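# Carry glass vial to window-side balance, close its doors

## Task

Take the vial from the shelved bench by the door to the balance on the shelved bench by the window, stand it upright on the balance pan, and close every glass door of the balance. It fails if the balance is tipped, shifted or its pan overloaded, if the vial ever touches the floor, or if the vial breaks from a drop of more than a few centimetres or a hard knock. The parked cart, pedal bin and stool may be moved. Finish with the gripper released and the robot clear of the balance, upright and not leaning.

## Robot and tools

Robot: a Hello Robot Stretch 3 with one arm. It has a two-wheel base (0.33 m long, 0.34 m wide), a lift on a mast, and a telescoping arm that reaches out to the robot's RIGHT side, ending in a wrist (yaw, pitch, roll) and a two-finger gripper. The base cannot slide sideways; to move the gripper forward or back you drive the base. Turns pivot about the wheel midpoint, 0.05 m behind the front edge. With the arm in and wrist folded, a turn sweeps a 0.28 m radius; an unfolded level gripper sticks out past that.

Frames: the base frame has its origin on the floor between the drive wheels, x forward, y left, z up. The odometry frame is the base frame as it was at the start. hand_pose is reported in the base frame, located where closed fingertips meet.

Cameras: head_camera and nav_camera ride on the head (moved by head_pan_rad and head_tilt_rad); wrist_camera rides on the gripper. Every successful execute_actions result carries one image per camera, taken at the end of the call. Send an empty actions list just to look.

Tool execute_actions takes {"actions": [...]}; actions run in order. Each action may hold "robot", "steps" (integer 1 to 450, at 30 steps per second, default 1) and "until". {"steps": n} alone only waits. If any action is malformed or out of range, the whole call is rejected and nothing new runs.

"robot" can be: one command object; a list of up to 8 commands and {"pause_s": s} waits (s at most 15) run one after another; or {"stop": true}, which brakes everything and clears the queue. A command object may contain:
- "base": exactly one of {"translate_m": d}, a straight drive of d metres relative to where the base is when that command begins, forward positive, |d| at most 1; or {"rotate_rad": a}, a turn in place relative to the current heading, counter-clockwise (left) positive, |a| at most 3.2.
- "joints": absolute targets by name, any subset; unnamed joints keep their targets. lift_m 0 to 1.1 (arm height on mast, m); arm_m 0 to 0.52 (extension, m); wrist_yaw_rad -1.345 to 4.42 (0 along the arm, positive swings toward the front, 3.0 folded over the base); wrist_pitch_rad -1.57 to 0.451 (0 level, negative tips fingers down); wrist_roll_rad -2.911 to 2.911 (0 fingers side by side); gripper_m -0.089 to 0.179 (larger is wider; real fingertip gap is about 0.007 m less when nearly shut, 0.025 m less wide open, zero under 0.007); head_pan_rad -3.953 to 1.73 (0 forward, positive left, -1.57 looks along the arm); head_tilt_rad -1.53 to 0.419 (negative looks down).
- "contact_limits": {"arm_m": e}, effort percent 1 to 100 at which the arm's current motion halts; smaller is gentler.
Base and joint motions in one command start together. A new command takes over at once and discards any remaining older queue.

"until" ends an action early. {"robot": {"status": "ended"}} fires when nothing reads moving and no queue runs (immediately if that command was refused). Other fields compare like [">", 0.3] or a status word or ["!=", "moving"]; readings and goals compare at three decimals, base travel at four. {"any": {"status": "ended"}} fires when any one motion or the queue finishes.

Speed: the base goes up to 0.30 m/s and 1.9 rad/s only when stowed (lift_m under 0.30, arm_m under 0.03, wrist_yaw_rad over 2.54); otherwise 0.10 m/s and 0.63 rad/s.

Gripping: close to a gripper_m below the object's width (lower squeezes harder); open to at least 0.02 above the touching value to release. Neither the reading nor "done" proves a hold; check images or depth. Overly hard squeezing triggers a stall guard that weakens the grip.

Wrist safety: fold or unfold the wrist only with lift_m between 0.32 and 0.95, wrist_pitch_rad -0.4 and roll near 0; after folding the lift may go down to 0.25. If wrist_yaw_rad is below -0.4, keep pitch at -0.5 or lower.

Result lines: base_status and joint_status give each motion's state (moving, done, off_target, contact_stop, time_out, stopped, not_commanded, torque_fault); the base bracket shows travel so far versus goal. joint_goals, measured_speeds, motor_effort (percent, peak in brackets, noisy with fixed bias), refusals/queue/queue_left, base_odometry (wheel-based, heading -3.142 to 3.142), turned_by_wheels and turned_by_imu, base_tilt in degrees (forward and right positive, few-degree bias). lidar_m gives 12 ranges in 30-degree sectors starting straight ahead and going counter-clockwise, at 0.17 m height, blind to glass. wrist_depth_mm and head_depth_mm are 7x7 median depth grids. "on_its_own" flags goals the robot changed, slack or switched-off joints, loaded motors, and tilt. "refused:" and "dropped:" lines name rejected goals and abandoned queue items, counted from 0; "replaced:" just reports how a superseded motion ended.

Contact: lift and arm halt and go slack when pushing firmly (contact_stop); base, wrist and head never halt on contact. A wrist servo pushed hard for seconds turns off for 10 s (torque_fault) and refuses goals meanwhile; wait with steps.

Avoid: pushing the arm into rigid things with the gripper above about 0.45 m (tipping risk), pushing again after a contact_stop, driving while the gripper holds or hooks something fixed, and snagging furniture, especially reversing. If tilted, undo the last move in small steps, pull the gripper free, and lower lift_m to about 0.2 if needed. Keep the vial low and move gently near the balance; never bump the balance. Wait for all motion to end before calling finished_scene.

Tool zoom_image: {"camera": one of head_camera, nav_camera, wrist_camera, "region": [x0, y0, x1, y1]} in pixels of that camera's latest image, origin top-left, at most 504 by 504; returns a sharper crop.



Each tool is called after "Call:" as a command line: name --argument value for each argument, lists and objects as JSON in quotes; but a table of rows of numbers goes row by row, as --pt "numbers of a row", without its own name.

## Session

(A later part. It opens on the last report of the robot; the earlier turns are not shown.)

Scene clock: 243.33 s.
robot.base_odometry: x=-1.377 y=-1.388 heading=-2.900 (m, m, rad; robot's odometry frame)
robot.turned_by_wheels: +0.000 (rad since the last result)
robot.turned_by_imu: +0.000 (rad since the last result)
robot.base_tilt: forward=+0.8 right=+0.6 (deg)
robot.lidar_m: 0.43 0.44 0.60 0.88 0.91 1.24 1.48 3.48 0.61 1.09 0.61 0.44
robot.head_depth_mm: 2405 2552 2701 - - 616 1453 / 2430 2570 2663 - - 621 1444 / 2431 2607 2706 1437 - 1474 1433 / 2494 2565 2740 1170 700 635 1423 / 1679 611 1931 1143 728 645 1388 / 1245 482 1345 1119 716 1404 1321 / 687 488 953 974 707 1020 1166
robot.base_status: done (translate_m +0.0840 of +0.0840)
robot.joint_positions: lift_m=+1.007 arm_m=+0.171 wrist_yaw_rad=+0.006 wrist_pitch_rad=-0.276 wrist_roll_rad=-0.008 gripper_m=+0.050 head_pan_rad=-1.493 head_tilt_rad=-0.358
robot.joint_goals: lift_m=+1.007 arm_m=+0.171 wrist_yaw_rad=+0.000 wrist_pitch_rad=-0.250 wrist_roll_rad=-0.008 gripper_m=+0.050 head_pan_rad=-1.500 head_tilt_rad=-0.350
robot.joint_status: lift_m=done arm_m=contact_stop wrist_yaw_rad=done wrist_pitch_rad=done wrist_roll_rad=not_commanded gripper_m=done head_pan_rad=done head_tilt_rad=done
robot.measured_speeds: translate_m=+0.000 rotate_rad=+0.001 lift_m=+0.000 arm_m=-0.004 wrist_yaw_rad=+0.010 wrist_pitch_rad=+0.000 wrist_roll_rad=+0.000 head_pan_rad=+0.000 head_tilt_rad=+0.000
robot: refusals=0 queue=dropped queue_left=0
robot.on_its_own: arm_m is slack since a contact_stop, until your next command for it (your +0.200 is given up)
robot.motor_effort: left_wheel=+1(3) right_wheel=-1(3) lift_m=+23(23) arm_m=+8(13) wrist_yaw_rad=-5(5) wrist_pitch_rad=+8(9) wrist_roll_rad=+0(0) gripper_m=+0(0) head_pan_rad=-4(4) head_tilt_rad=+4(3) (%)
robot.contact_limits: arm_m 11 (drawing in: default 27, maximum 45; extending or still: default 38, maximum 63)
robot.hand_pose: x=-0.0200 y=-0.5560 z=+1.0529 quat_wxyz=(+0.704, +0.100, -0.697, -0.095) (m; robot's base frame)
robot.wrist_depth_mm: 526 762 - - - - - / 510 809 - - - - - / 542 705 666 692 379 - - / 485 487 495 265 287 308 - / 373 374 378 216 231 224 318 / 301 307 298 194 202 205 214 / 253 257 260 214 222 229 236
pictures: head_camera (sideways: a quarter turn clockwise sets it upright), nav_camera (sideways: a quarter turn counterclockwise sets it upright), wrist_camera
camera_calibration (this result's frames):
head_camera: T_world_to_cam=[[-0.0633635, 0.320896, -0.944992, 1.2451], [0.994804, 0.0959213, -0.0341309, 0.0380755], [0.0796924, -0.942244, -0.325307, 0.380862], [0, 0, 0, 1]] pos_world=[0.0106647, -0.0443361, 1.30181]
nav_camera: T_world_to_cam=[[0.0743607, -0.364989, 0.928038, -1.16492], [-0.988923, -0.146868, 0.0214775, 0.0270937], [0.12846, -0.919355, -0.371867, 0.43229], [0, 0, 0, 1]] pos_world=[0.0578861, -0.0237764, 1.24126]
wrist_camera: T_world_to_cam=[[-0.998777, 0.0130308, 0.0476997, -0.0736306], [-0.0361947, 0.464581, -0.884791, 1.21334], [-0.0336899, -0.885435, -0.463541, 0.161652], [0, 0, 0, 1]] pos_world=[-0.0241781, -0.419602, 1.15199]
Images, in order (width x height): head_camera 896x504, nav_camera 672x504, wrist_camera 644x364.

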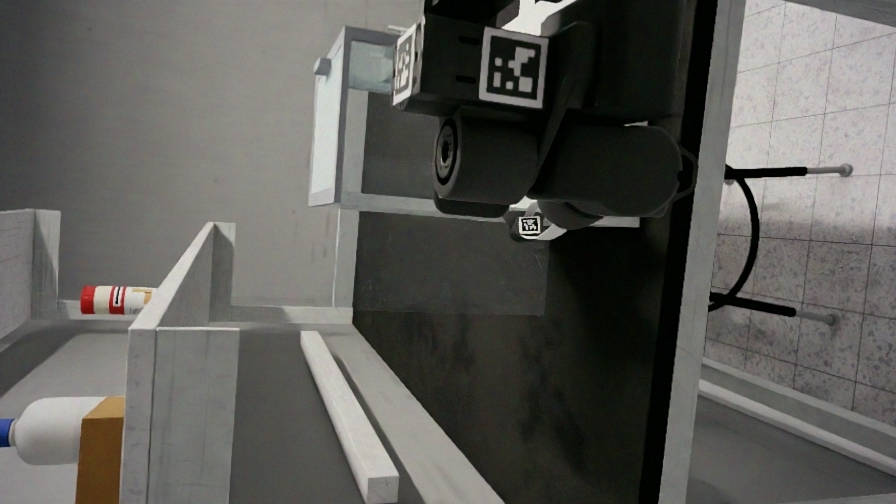

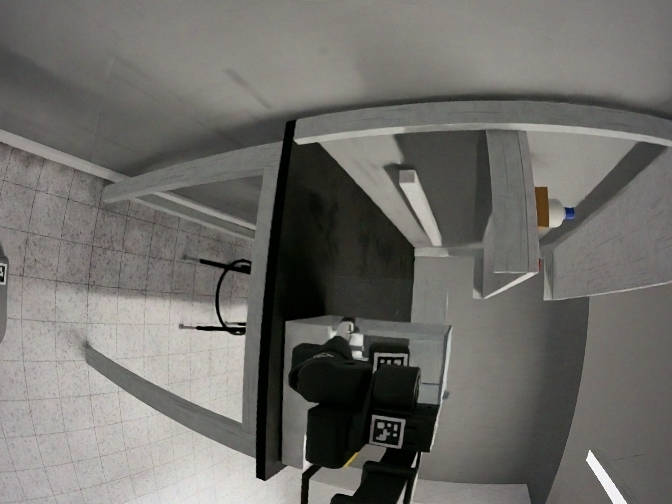

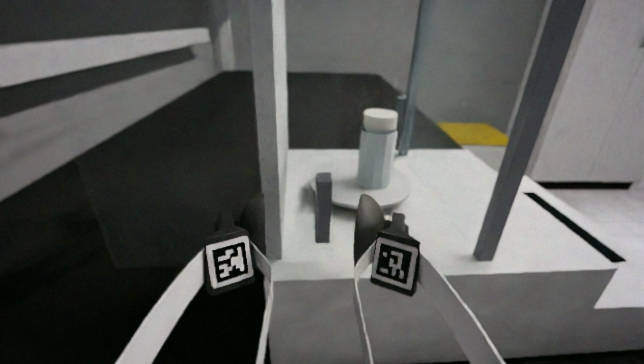

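Call:
execute_actions --actions '[{"robot": [{"joints": {"arm_m": 0.165}}, {"base": {"translate_m": -0.108}}], "steps": 150, "until": {"robot": {"status": "ended"}}}]'

Scene clock: 247.40 s.
robot.base_odometry: x=-1.272 y=-1.362 heading=-2.900 (m, m, rad; robot's odometry frame)
robot.turned_by_wheels: +0.000 (rad since the last result)
robot.turned_by_imu: +0.000 (rad since the last result)
robot.base_tilt: forward=+0.9 right=+0.7 (deg)
robot.lidar_m: 0.53 0.55 0.75 0.88 0.91 1.24 1.38 3.48 0.57 0.58 0.71 0.55
robot.head_depth_mm: 2430 2548 2752 - - 620 1325 / 2420 2604 2691 - - 620 703 / 2442 2611 2687 1303 - 1625 1427 / 2470 2624 2724 1162 607 631 1414 / 1735 1874 1946 910 624 642 1411 / 1537 1442 1664 1116 716 1511 1391 / 1165 495 1226 1101 707 1282 1289
robot.base_status: done (translate_m -0.1080 of -0.1080)
robot.joint_positions: lift_m=+1.007 arm_m=+0.165 wrist_yaw_rad=+0.004 wrist_pitch_rad=-0.271 wrist_roll_rad=-0.008 gripper_m=+0.050 head_pan_rad=-1.493 head_tilt_rad=-0.358
robot.joint_goals: lift_m=+1.007 arm_m=+0.165 wrist_yaw_rad=+0.000 wrist_pitch_rad=-0.250 wrist_roll_rad=-0.008 gripper_m=+0.050 head_pan_rad=-1.500 head_tilt_rad=-0.350
robot.joint_status: lift_m=done arm_m=done wrist_yaw_rad=done wrist_pitch_rad=done wrist_roll_rad=not_commanded gripper_m=done head_pan_rad=done head_tilt_rad=done
robot.measured_speeds: translate_m=+0.000 rotate_rad=+0.000 lift_m=+0.000 arm_m=+0.000 wrist_yaw_rad=+0.000 wrist_pitch_rad=+0.000 wrist_roll_rad=+0.000 head_pan_rad=+0.000 head_tilt_rad=+0.000
robot: refusals=0 queue=done queue_left=0
robot.motor_effort: left_wheel=+2(3) right_wheel=-1(6) lift_m=+23(23) arm_m=-5(6) wrist_yaw_rad=-3(5) wrist_pitch_rad=+6(8) wrist_roll_rad=+1(0) gripper_m=-1(1) head_pan_rad=-4(4) head_tilt_rad=+3(3) (%)
robot.hand_pose: x=-0.0205 y=-0.5508 z=+1.0541 quat_wxyz=(+0.704, +0.098, -0.697, -0.094) (m; robot's base frame)
robot.wrist_depth_mm: 161 235 - - - - - / 166 235 - - - - - / 176 234 372 686 - - - / 466 233 252 288 370 - - / 370 214 232 224 281 - - / 303 192 201 202 214 240 - / 254 214 219 226 235 241 -
pictures: head_camera (sideways: a quarter turn clockwise sets it upright), nav_camera (sideways: a quarter turn counterclockwise sets it upright), wrist_camera
camera_calibration (this result's frames):
head_camera: T_world_to_cam=[[-0.0633623, 0.320896, -0.944992, 1.2451], [0.994804, 0.0959176, -0.0341309, 0.0380755], [0.079689, -0.942245, -0.325307, 0.380861], [0, 0, 0, 1]] pos_world=[0.0106645, -0.0443362, 1.30181]
nav_camera: T_world_to_cam=[[0.0743593, -0.364989, 0.928038, -1.16492], [-0.988923, -0.146864, 0.0214775, 0.0270937], [0.128456, -0.919355, -0.371867, 0.43229], [0, 0, 0, 1]] pos_world=[0.057886, -0.0237766, 1.24126]
wrist_camera: T_world_to_cam=[[-0.998745, 0.0155586, 0.0476038, -0.0728096], [-0.0351147, 0.460191, -0.887125, 1.21203], [-0.0357093, -0.887684, -0.459067, 0.160825], [0, 0, 0, 1]] pos_world=[-0.0244153, -0.41387, 1.15252]
Images, in order (width x height): head_camera 896x504, nav_camera 672x504, wrist_camera 644x364.

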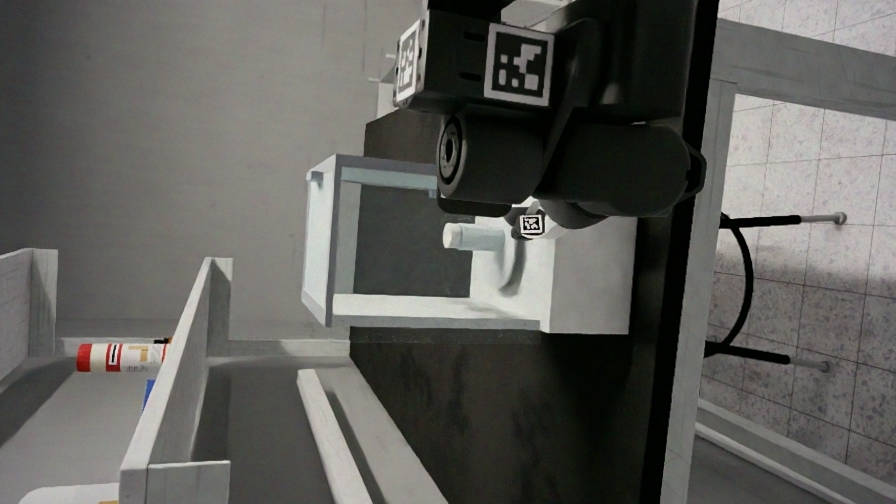

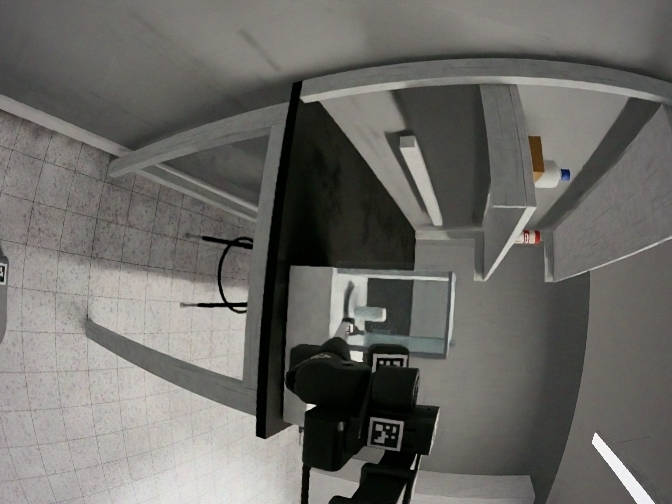

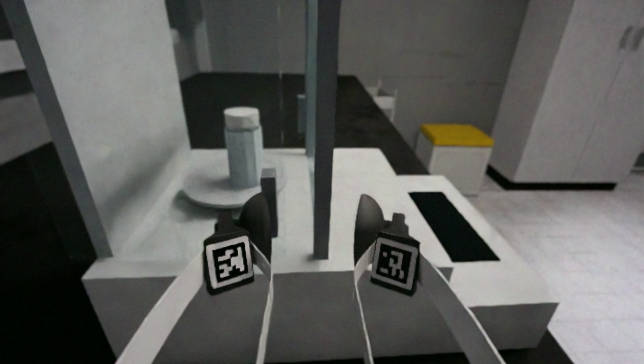

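Call:
zoom_image --camera "wrist_camera" --region '[200, 60, 400, 280]'

Region (200, 60, 400, 280) of wrist_camera's 644x364 image, scaled by 2.291; it fills the left 458 columns of this view, and the rest is white.

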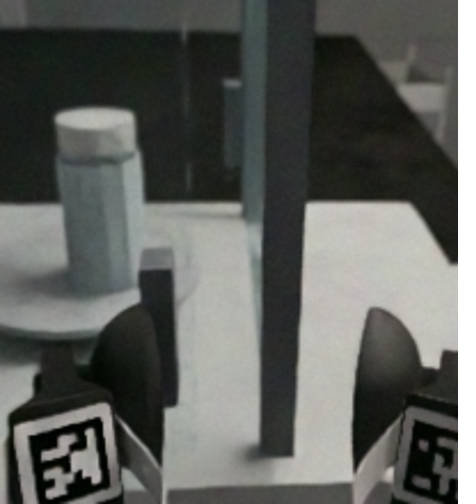

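Call:
execute_actions --actions '[{"robot": [{"joints": {"arm_m": 0.167}}, {"base": {"translate_m": -0.021}}], "steps": 150, "until": {"robot": {"status": "ended"}}}]'

Call:
zoom_image --camera "wrist_camera" --region '[160, 60, 400, 290]'

Scene clock: 252.07 s.
robot.base_odometry: x=-1.251 y=-1.357 heading=-2.900 (m, m, rad; robot's odometry frame)
robot.turned_by_wheels: +0.000 (rad since the last result)
robot.turned_by_imu: +0.000 (rad since the last result)
robot.base_tilt: forward=+1.1 right=+0.6 (deg)
robot.lidar_m: 0.55 0.57 0.78 0.88 0.91 1.24 1.36 4.09 0.57 0.56 0.72 0.58
robot.head_depth_mm: 2426 2557 2730 - - 630 1407 / 2434 2593 2745 - - 619 679 / 2441 2619 2700 1417 - 1632 1422 / 2453 2592 2760 1149 608 630 1407 / 1769 2327 1968 738 606 641 1412 / 1527 1464 1671 1117 718 1517 1402 / 1217 1147 1253 1094 710 1338 1314
robot.base_status: done (translate_m -0.0210 of -0.0210)
robot.joint_positions: lift_m=+1.007 arm_m=+0.167 wrist_yaw_rad=+0.004 wrist_pitch_rad=-0.271 wrist_roll_rad=-0.008 gripper_m=+0.050 head_pan_rad=-1.493 head_tilt_rad=-0.358
robot.joint_goals: lift_m=+1.007 arm_m=+0.167 wrist_yaw_rad=+0.000 wrist_pitch_rad=-0.250 wrist_roll_rad=-0.008 gripper_m=+0.050 head_pan_rad=-1.500 head_tilt_rad=-0.350
robot.joint_status: lift_m=done arm_m=done wrist_yaw_rad=done wrist_pitch_rad=done wrist_roll_rad=not_commanded gripper_m=done head_pan_rad=done head_tilt_rad=done
robot.measured_speeds: translate_m=+0.000 rotate_rad=+0.000 lift_m=+0.000 arm_m=+0.000 wrist_yaw_rad=+0.000 wrist_pitch_rad=+0.000 wrist_roll_rad=+0.000 head_pan_rad=+0.000 head_tilt_rad=+0.000
robot: refusals=0 queue=done queue_left=0
robot.motor_effort: left_wheel=+2(3) right_wheel=-2(5) lift_m=+23(23) arm_m=+6(6) wrist_yaw_rad=-3(3) wrist_pitch_rad=+6(6) wrist_roll_rad=+0(0) gripper_m=-1(1) head_pan_rad=-4(4) head_tilt_rad=+3(1) (%)
robot.hand_pose: x=-0.0205 y=-0.5520 z=+1.0541 quat_wxyz=(+0.704, +0.098, -0.697, -0.094) (m; robot's base frame)
robot.wrist_depth_mm: 189 276 - - - - - / 188 278 - - - - - / 189 275 378 759 - - - / 194 252 253 306 556 - - / 205 223 231 218 289 - - / 194 193 201 202 216 250 - / 248 209 217 226 234 250 -
pictures: head_camera (sideways: a quarter turn clockwise sets it upright), nav_camera (sideways: a quarter turn counterclockwise sets it upright), wrist_camera
camera_calibration (this result's frames):
head_camera: T_world_to_cam=[[-0.0633623, 0.320896, -0.944992, 1.2451], [0.994804, 0.0959176, -0.0341309, 0.0380755], [0.079689, -0.942245, -0.325306, 0.380861], [0, 0, 0, 1]] pos_world=[0.0106645, -0.0443362, 1.30181]
nav_camera: T_world_to_cam=[[0.0743593, -0.364989, 0.928038, -1.16492], [-0.988923, -0.146864, 0.0214775, 0.0270936], [0.128456, -0.919355, -0.371867, 0.432289], [0, 0, 0, 1]] pos_world=[0.057886, -0.0237766, 1.24126]
wrist_camera: T_world_to_cam=[[-0.998745, 0.0155583, 0.0476038, -0.0727913], [-0.0351148, 0.460191, -0.887125, 1.21257], [-0.035709, -0.887683, -0.459067, 0.15978], [0, 0, 0, 1]] pos_world=[-0.0244153, -0.415047, 1.15252]
Images, in order (width x height): head_camera 896x504, nav_camera 672x504, wrist_camera 644x364.

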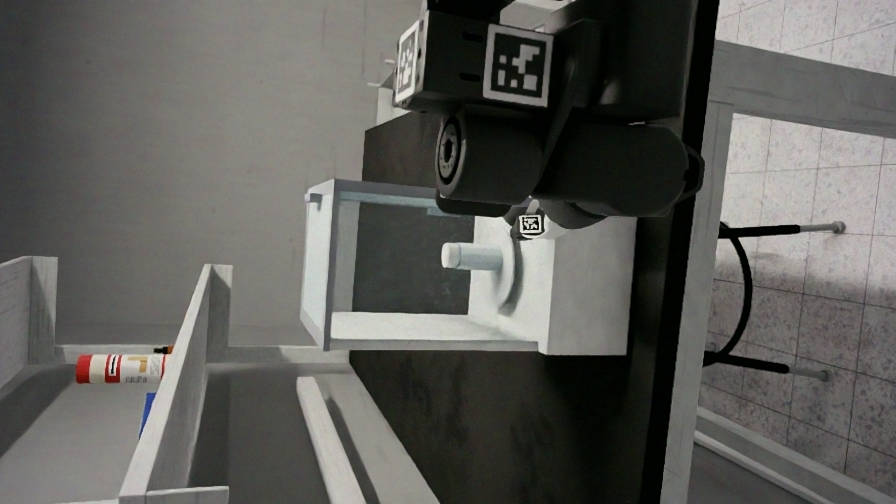

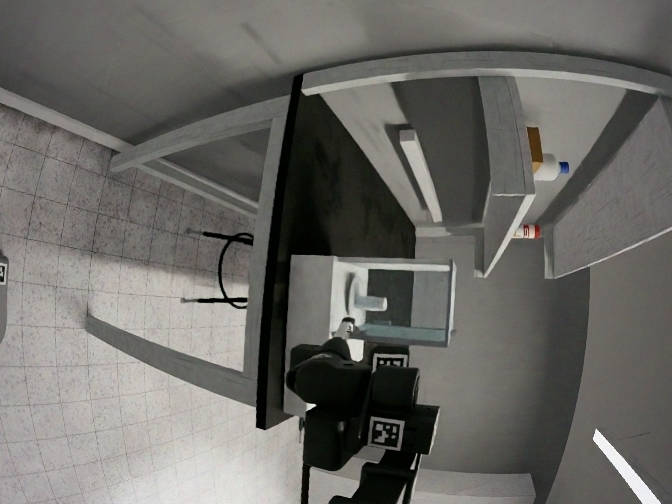

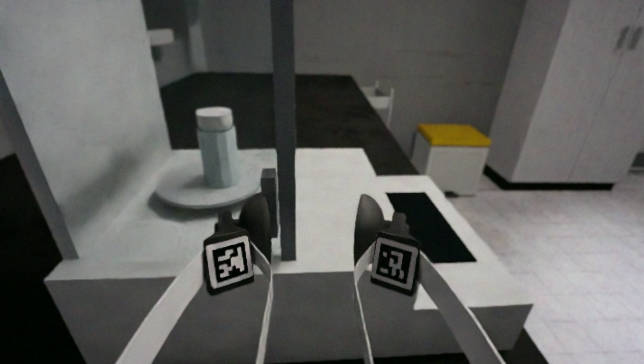

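Region (160, 60, 400, 290) of wrist_camera's 644x364 image, scaled by 2.100; it fills the top 483 rows of this view, and the rest is white.

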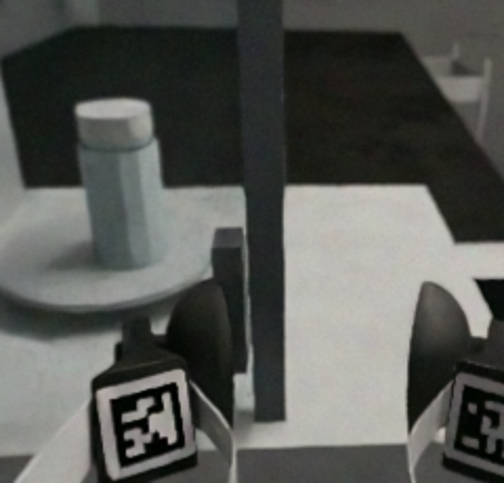

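Call:
execute_actions --actions '[{"robot": {"base": {"translate_m": -0.005}}, "steps": 80, "until": {"robot": {"status": "ended"}}}]'

Call:
zoom_image --camera "wrist_camera" --region '[160, 60, 400, 290]'

Scene clock: 254.77 s.
robot.base_odometry: x=-1.247 y=-1.356 heading=-2.900 (m, m, rad; robot's odometry frame)
robot.turned_by_wheels: +0.000 (rad since the last result)
robot.turned_by_imu: +0.000 (rad since the last result)
robot.base_tilt: forward=+1.0 right=+0.4 (deg)
robot.lidar_m: 0.56 0.58 0.79 0.88 0.91 1.24 1.36 4.11 0.57 0.56 0.72 0.58
robot.head_depth_mm: 2422 2536 2749 - - 629 1414 / 2437 2576 2743 - - 618 675 / 2442 2602 2722 1312 - 1622 1427 / 2477 2615 2778 1159 607 632 1406 / 1769 2336 1929 686 607 640 1406 / 1540 1483 1697 1122 716 1414 1410 / 1217 1161 1260 1103 706 1337 1318
robot.base_status: done (translate_m -0.0050 of -0.0050)
robot.joint_positions: lift_m=+1.007 arm_m=+0.167 wrist_yaw_rad=+0.007 wrist_pitch_rad=-0.271 wrist_roll_rad=-0.008 gripper_m=+0.050 head_pan_rad=-1.493 head_tilt_rad=-0.358
robot.joint_goals: lift_m=+1.007 arm_m=+0.167 wrist_yaw_rad=+0.000 wrist_pitch_rad=-0.250 wrist_roll_rad=-0.008 gripper_m=+0.050 head_pan_rad=-1.500 head_tilt_rad=-0.350
robot.joint_status: lift_m=done arm_m=done wrist_yaw_rad=done wrist_pitch_rad=done wrist_roll_rad=not_commanded gripper_m=done head_pan_rad=done head_tilt_rad=done
robot.measured_speeds: translate_m=+0.000 rotate_rad=+0.000 lift_m=+0.000 arm_m=+0.000 wrist_yaw_rad=+0.000 wrist_pitch_rad=+0.000 wrist_roll_rad=+0.000 head_pan_rad=+0.000 head_tilt_rad=+0.000
robot: refusals=0 queue=done queue_left=0
robot.motor_effort: left_wheel=+4(4) right_wheel=-3(6) lift_m=+23(23) arm_m=+6(6) wrist_yaw_rad=-6(5) wrist_pitch_rad=+6(6) wrist_roll_rad=+0(0) gripper_m=-2(2) head_pan_rad=-4(4) head_tilt_rad=+2(2) (%)
robot.hand_pose: x=-0.0197 y=-0.5519 z=+1.0541 quat_wxyz=(+0.704, +0.099, -0.697, -0.093) (m; robot's base frame)
robot.wrist_depth_mm: 193 282 - - - - - / 194 284 - - - - - / 195 282 367 732 - - - / 198 258 251 301 555 - - / 212 223 221 225 295 - - / 193 192 201 202 220 255 - / 240 210 217 225 231 252 -
pictures: head_camera (sideways: a quarter turn clockwise sets it upright), nav_camera (sideways: a quarter turn counterclockwise sets it upright), wrist_camera
camera_calibration (this result's frames):
head_camera: T_world_to_cam=[[-0.0633623, 0.320896, -0.944992, 1.2451], [0.994804, 0.0959177, -0.0341309, 0.0380755], [0.0796891, -0.942245, -0.325306, 0.380861], [0, 0, 0, 1]] pos_world=[0.0106645, -0.0443362, 1.30181]
nav_camera: T_world_to_cam=[[0.0743593, -0.364989, 0.928038, -1.16492], [-0.988923, -0.146864, 0.0214775, 0.0270936], [0.128456, -0.919355, -0.371867, 0.432289], [0, 0, 0, 1]] pos_world=[0.057886, -0.0237766, 1.24126]
wrist_camera: T_world_to_cam=[[-0.998791, 0.0122321, 0.0476058, -0.0738308], [-0.0366489, 0.460072, -0.887125, 1.2125], [-0.0327535, -0.887798, -0.459067, 0.159808], [0, 0, 0, 1]] pos_world=[-0.0240705, -0.415057, 1.15252]
Images, in order (width x height): head_camera 896x504, nav_camera 672x504, wrist_camera 644x364.

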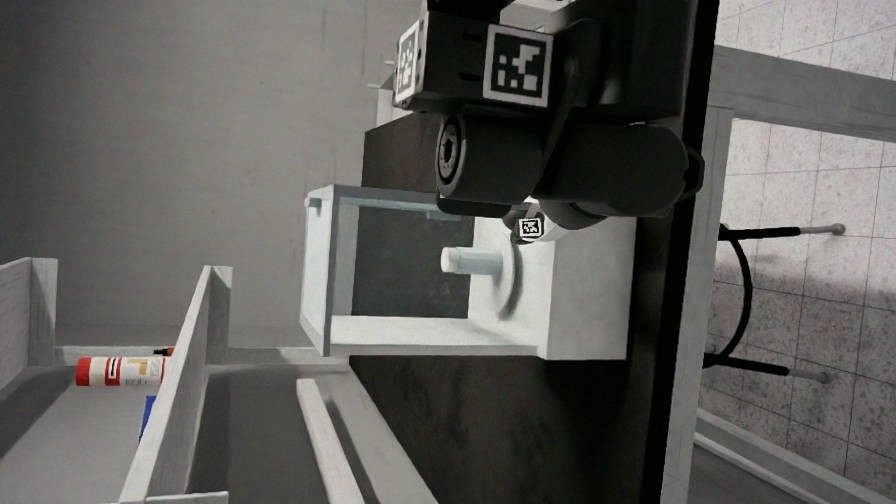

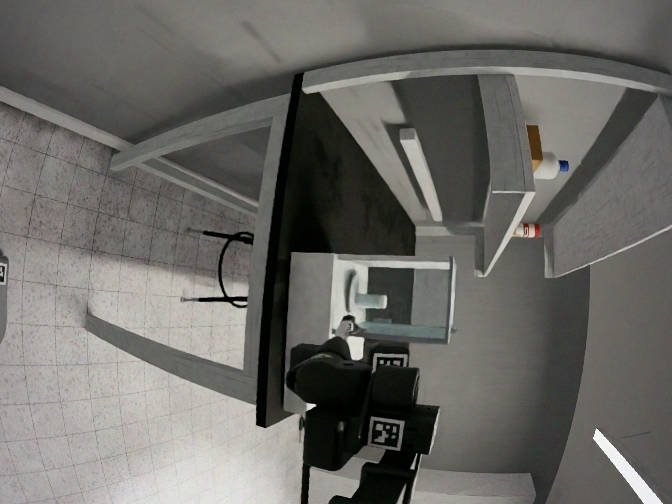

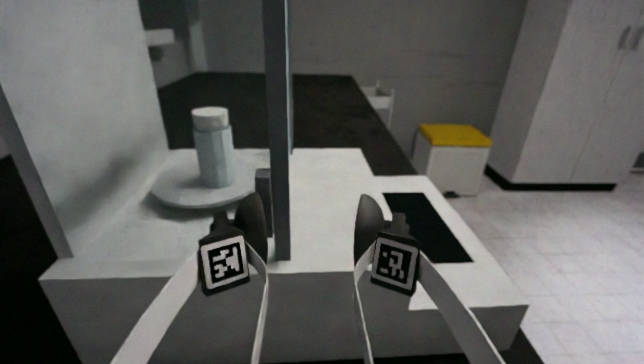

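Region (160, 60, 400, 290) of wrist_camera's 644x364 image, scaled by 2.100; it fills the top 483 rows of this view, and the rest is white.

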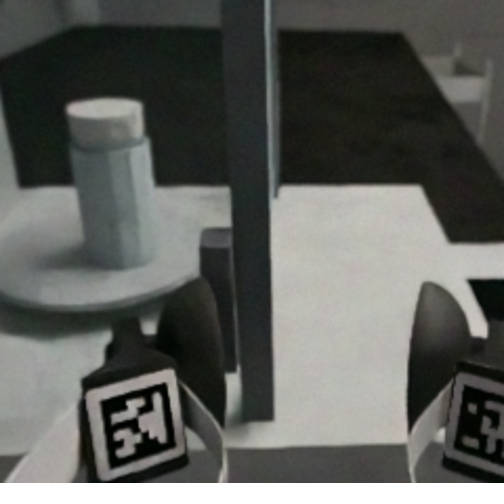

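Call:
zoom_image --camera "head_camera" --region '[280, 160, 560, 380]'

Region (280, 160, 560, 380) of head_camera's 896x504 image, scaled by 1.800, with more detail than that image has; it fills the top 396 rows of this view, and the rest is white.

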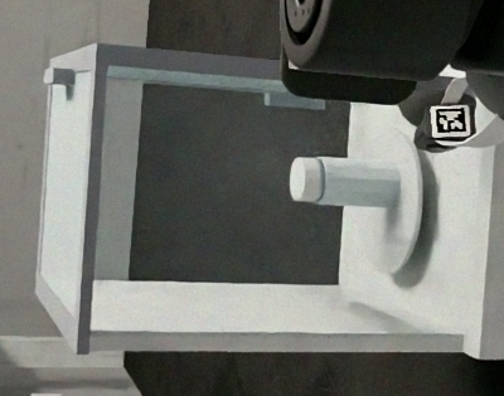

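Call:
execute_actions --actions '[{"robot": {"joints": {"arm_m": 0.0}}, "steps": 100, "until": {"robot": {"arm_m": ["<", 0.14]}}}, {"robot": {"base": {"translate_m": -0.3}, "joints": {"arm_m": 0.0, "head_pan_rad": -1.05, "head_tilt_rad": -0.35}}, "steps": 250, "until": {"robot": {"status": "ended"}}}]'

Scene clock: 263.13 s.
robot.base_odometry: x=-0.955 y=-1.284 heading=-2.900 (m, m, rad; robot's odometry frame)
robot.turned_by_wheels: +0.000 (rad since the last result)
robot.turned_by_imu: +0.000 (rad since the last result)
robot.base_tilt: forward=+1.0 right=+0.7 (deg)
robot.lidar_m: 0.86 0.89 0.91 0.88 0.90 1.06 1.06 3.42 2.52 0.56 0.57 0.89
robot.head_depth_mm: 2408 2558 2646 1246 768 1784 1455 / 1794 2360 2732 1214 638 621 1329 / 1693 1853 2001 823 641 658 1310 / 1434 1509 819 746 666 1657 1419 / 1225 1275 755 735 717 1646 1405 / 1027 1080 1183 1119 802 1442 1361 / 934 686 1049 1042 983 1254 1239
robot.base_status: done (translate_m -0.3000 of -0.3000)
robot.joint_positions: lift_m=+1.007 arm_m=+0.000 wrist_yaw_rad=+0.002 wrist_pitch_rad=-0.271 wrist_roll_rad=-0.008 gripper_m=+0.050 head_pan_rad=-1.057 head_tilt_rad=-0.358
robot.joint_goals: lift_m=+1.007 arm_m=+0.000 wrist_yaw_rad=+0.000 wrist_pitch_rad=-0.250 wrist_roll_rad=-0.008 gripper_m=+0.050 head_pan_rad=-1.050 head_tilt_rad=-0.350
robot.joint_status: lift_m=done arm_m=done wrist_yaw_rad=done wrist_pitch_rad=done wrist_roll_rad=not_commanded gripper_m=done head_pan_rad=done head_tilt_rad=done
robot.measured_speeds: translate_m=+0.000 rotate_rad=+0.000 lift_m=+0.000 arm_m=+0.000 wrist_yaw_rad=+0.000 wrist_pitch_rad=+0.000 wrist_roll_rad=+0.000 head_pan_rad=+0.000 head_tilt_rad=+0.000
robot: refusals=0 queue=done queue_left=0
robot.motor_effort: left_wheel=+1(4) right_wheel=+0(4) lift_m=+23(23) arm_m=-5(5) wrist_yaw_rad=-1(6) wrist_pitch_rad=+6(6) wrist_roll_rad=+0(0) gripper_m=+0(2) head_pan_rad=+4(33) head_tilt_rad=+3(2) (%)
robot.hand_pose: x=-0.0211 y=-0.3858 z=+1.0541 quat_wxyz=(+0.704, +0.097, -0.697, -0.095) (m; robot's base frame)
robot.wrist_depth_mm: - - - - - - - / - - - - - - - / 411 462 736 - - - - / 336 371 501 - - - - / 361 369 379 - - - - / 388 389 - - - - - / - - - - - - -
pictures: head_camera (sideways: a quarter turn clockwise sets it upright), nav_camera (sideways: a quarter turn counterclockwise sets it upright), wrist_camera
camera_calibration (this result's frames):
head_camera: T_world_to_cam=[[-0.192945, 0.264115, -0.944995, 1.2459], [0.861243, 0.507046, -0.0341311, 0.0388904], [0.470142, -0.820455, -0.325299, 0.37847], [0, 0, 0, 1]] pos_world=[0.0289605, -0.0382613, 1.30181]
nav_camera: T_world_to_cam=[[0.221533, -0.299439, 0.92804, -1.16582], [-0.834398, -0.550744, 0.0214781, 0.0261504], [0.504681, -0.779113, -0.37186, 0.429985], [0, 0, 0, 1]] pos_world=[0.0630828, 0.000316141, 1.24126]
wrist_camera: T_world_to_cam=[[-0.998707, 0.0178534, 0.0476013, -0.0750394], [-0.0340582, 0.460194, -0.887165, 1.13617], [-0.0377447, -0.887639, -0.45899, 0.307167], [0, 0, 0, 1]] pos_world=[-0.0246527, -0.248863, 1.15252]
Images, in order (width x height): head_camera 896x504, nav_camera 672x504, wrist_camera 644x364.

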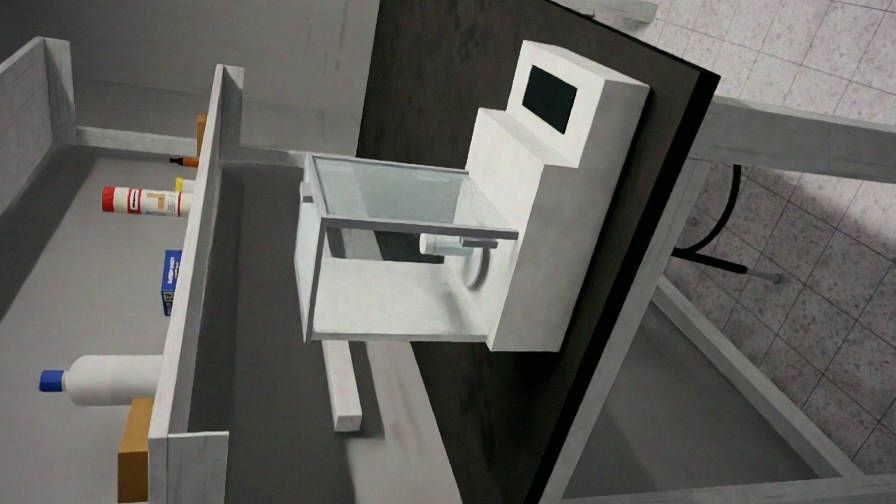

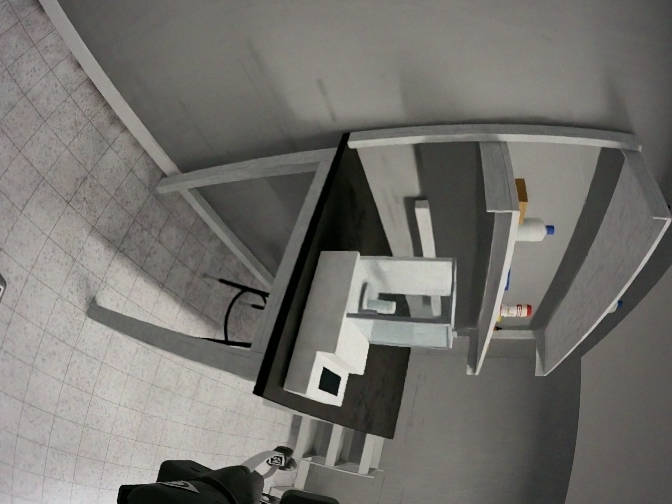

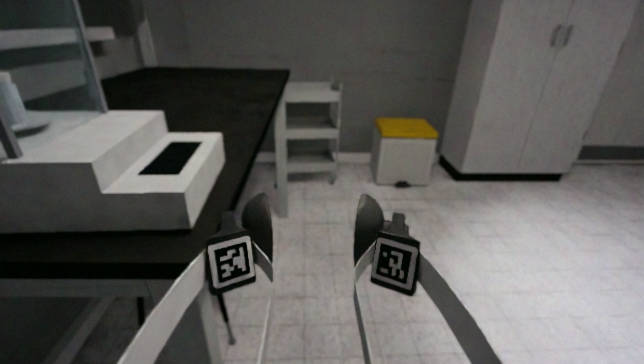

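Call:
finished_scene --scene 2

The scene is finished: the task was done.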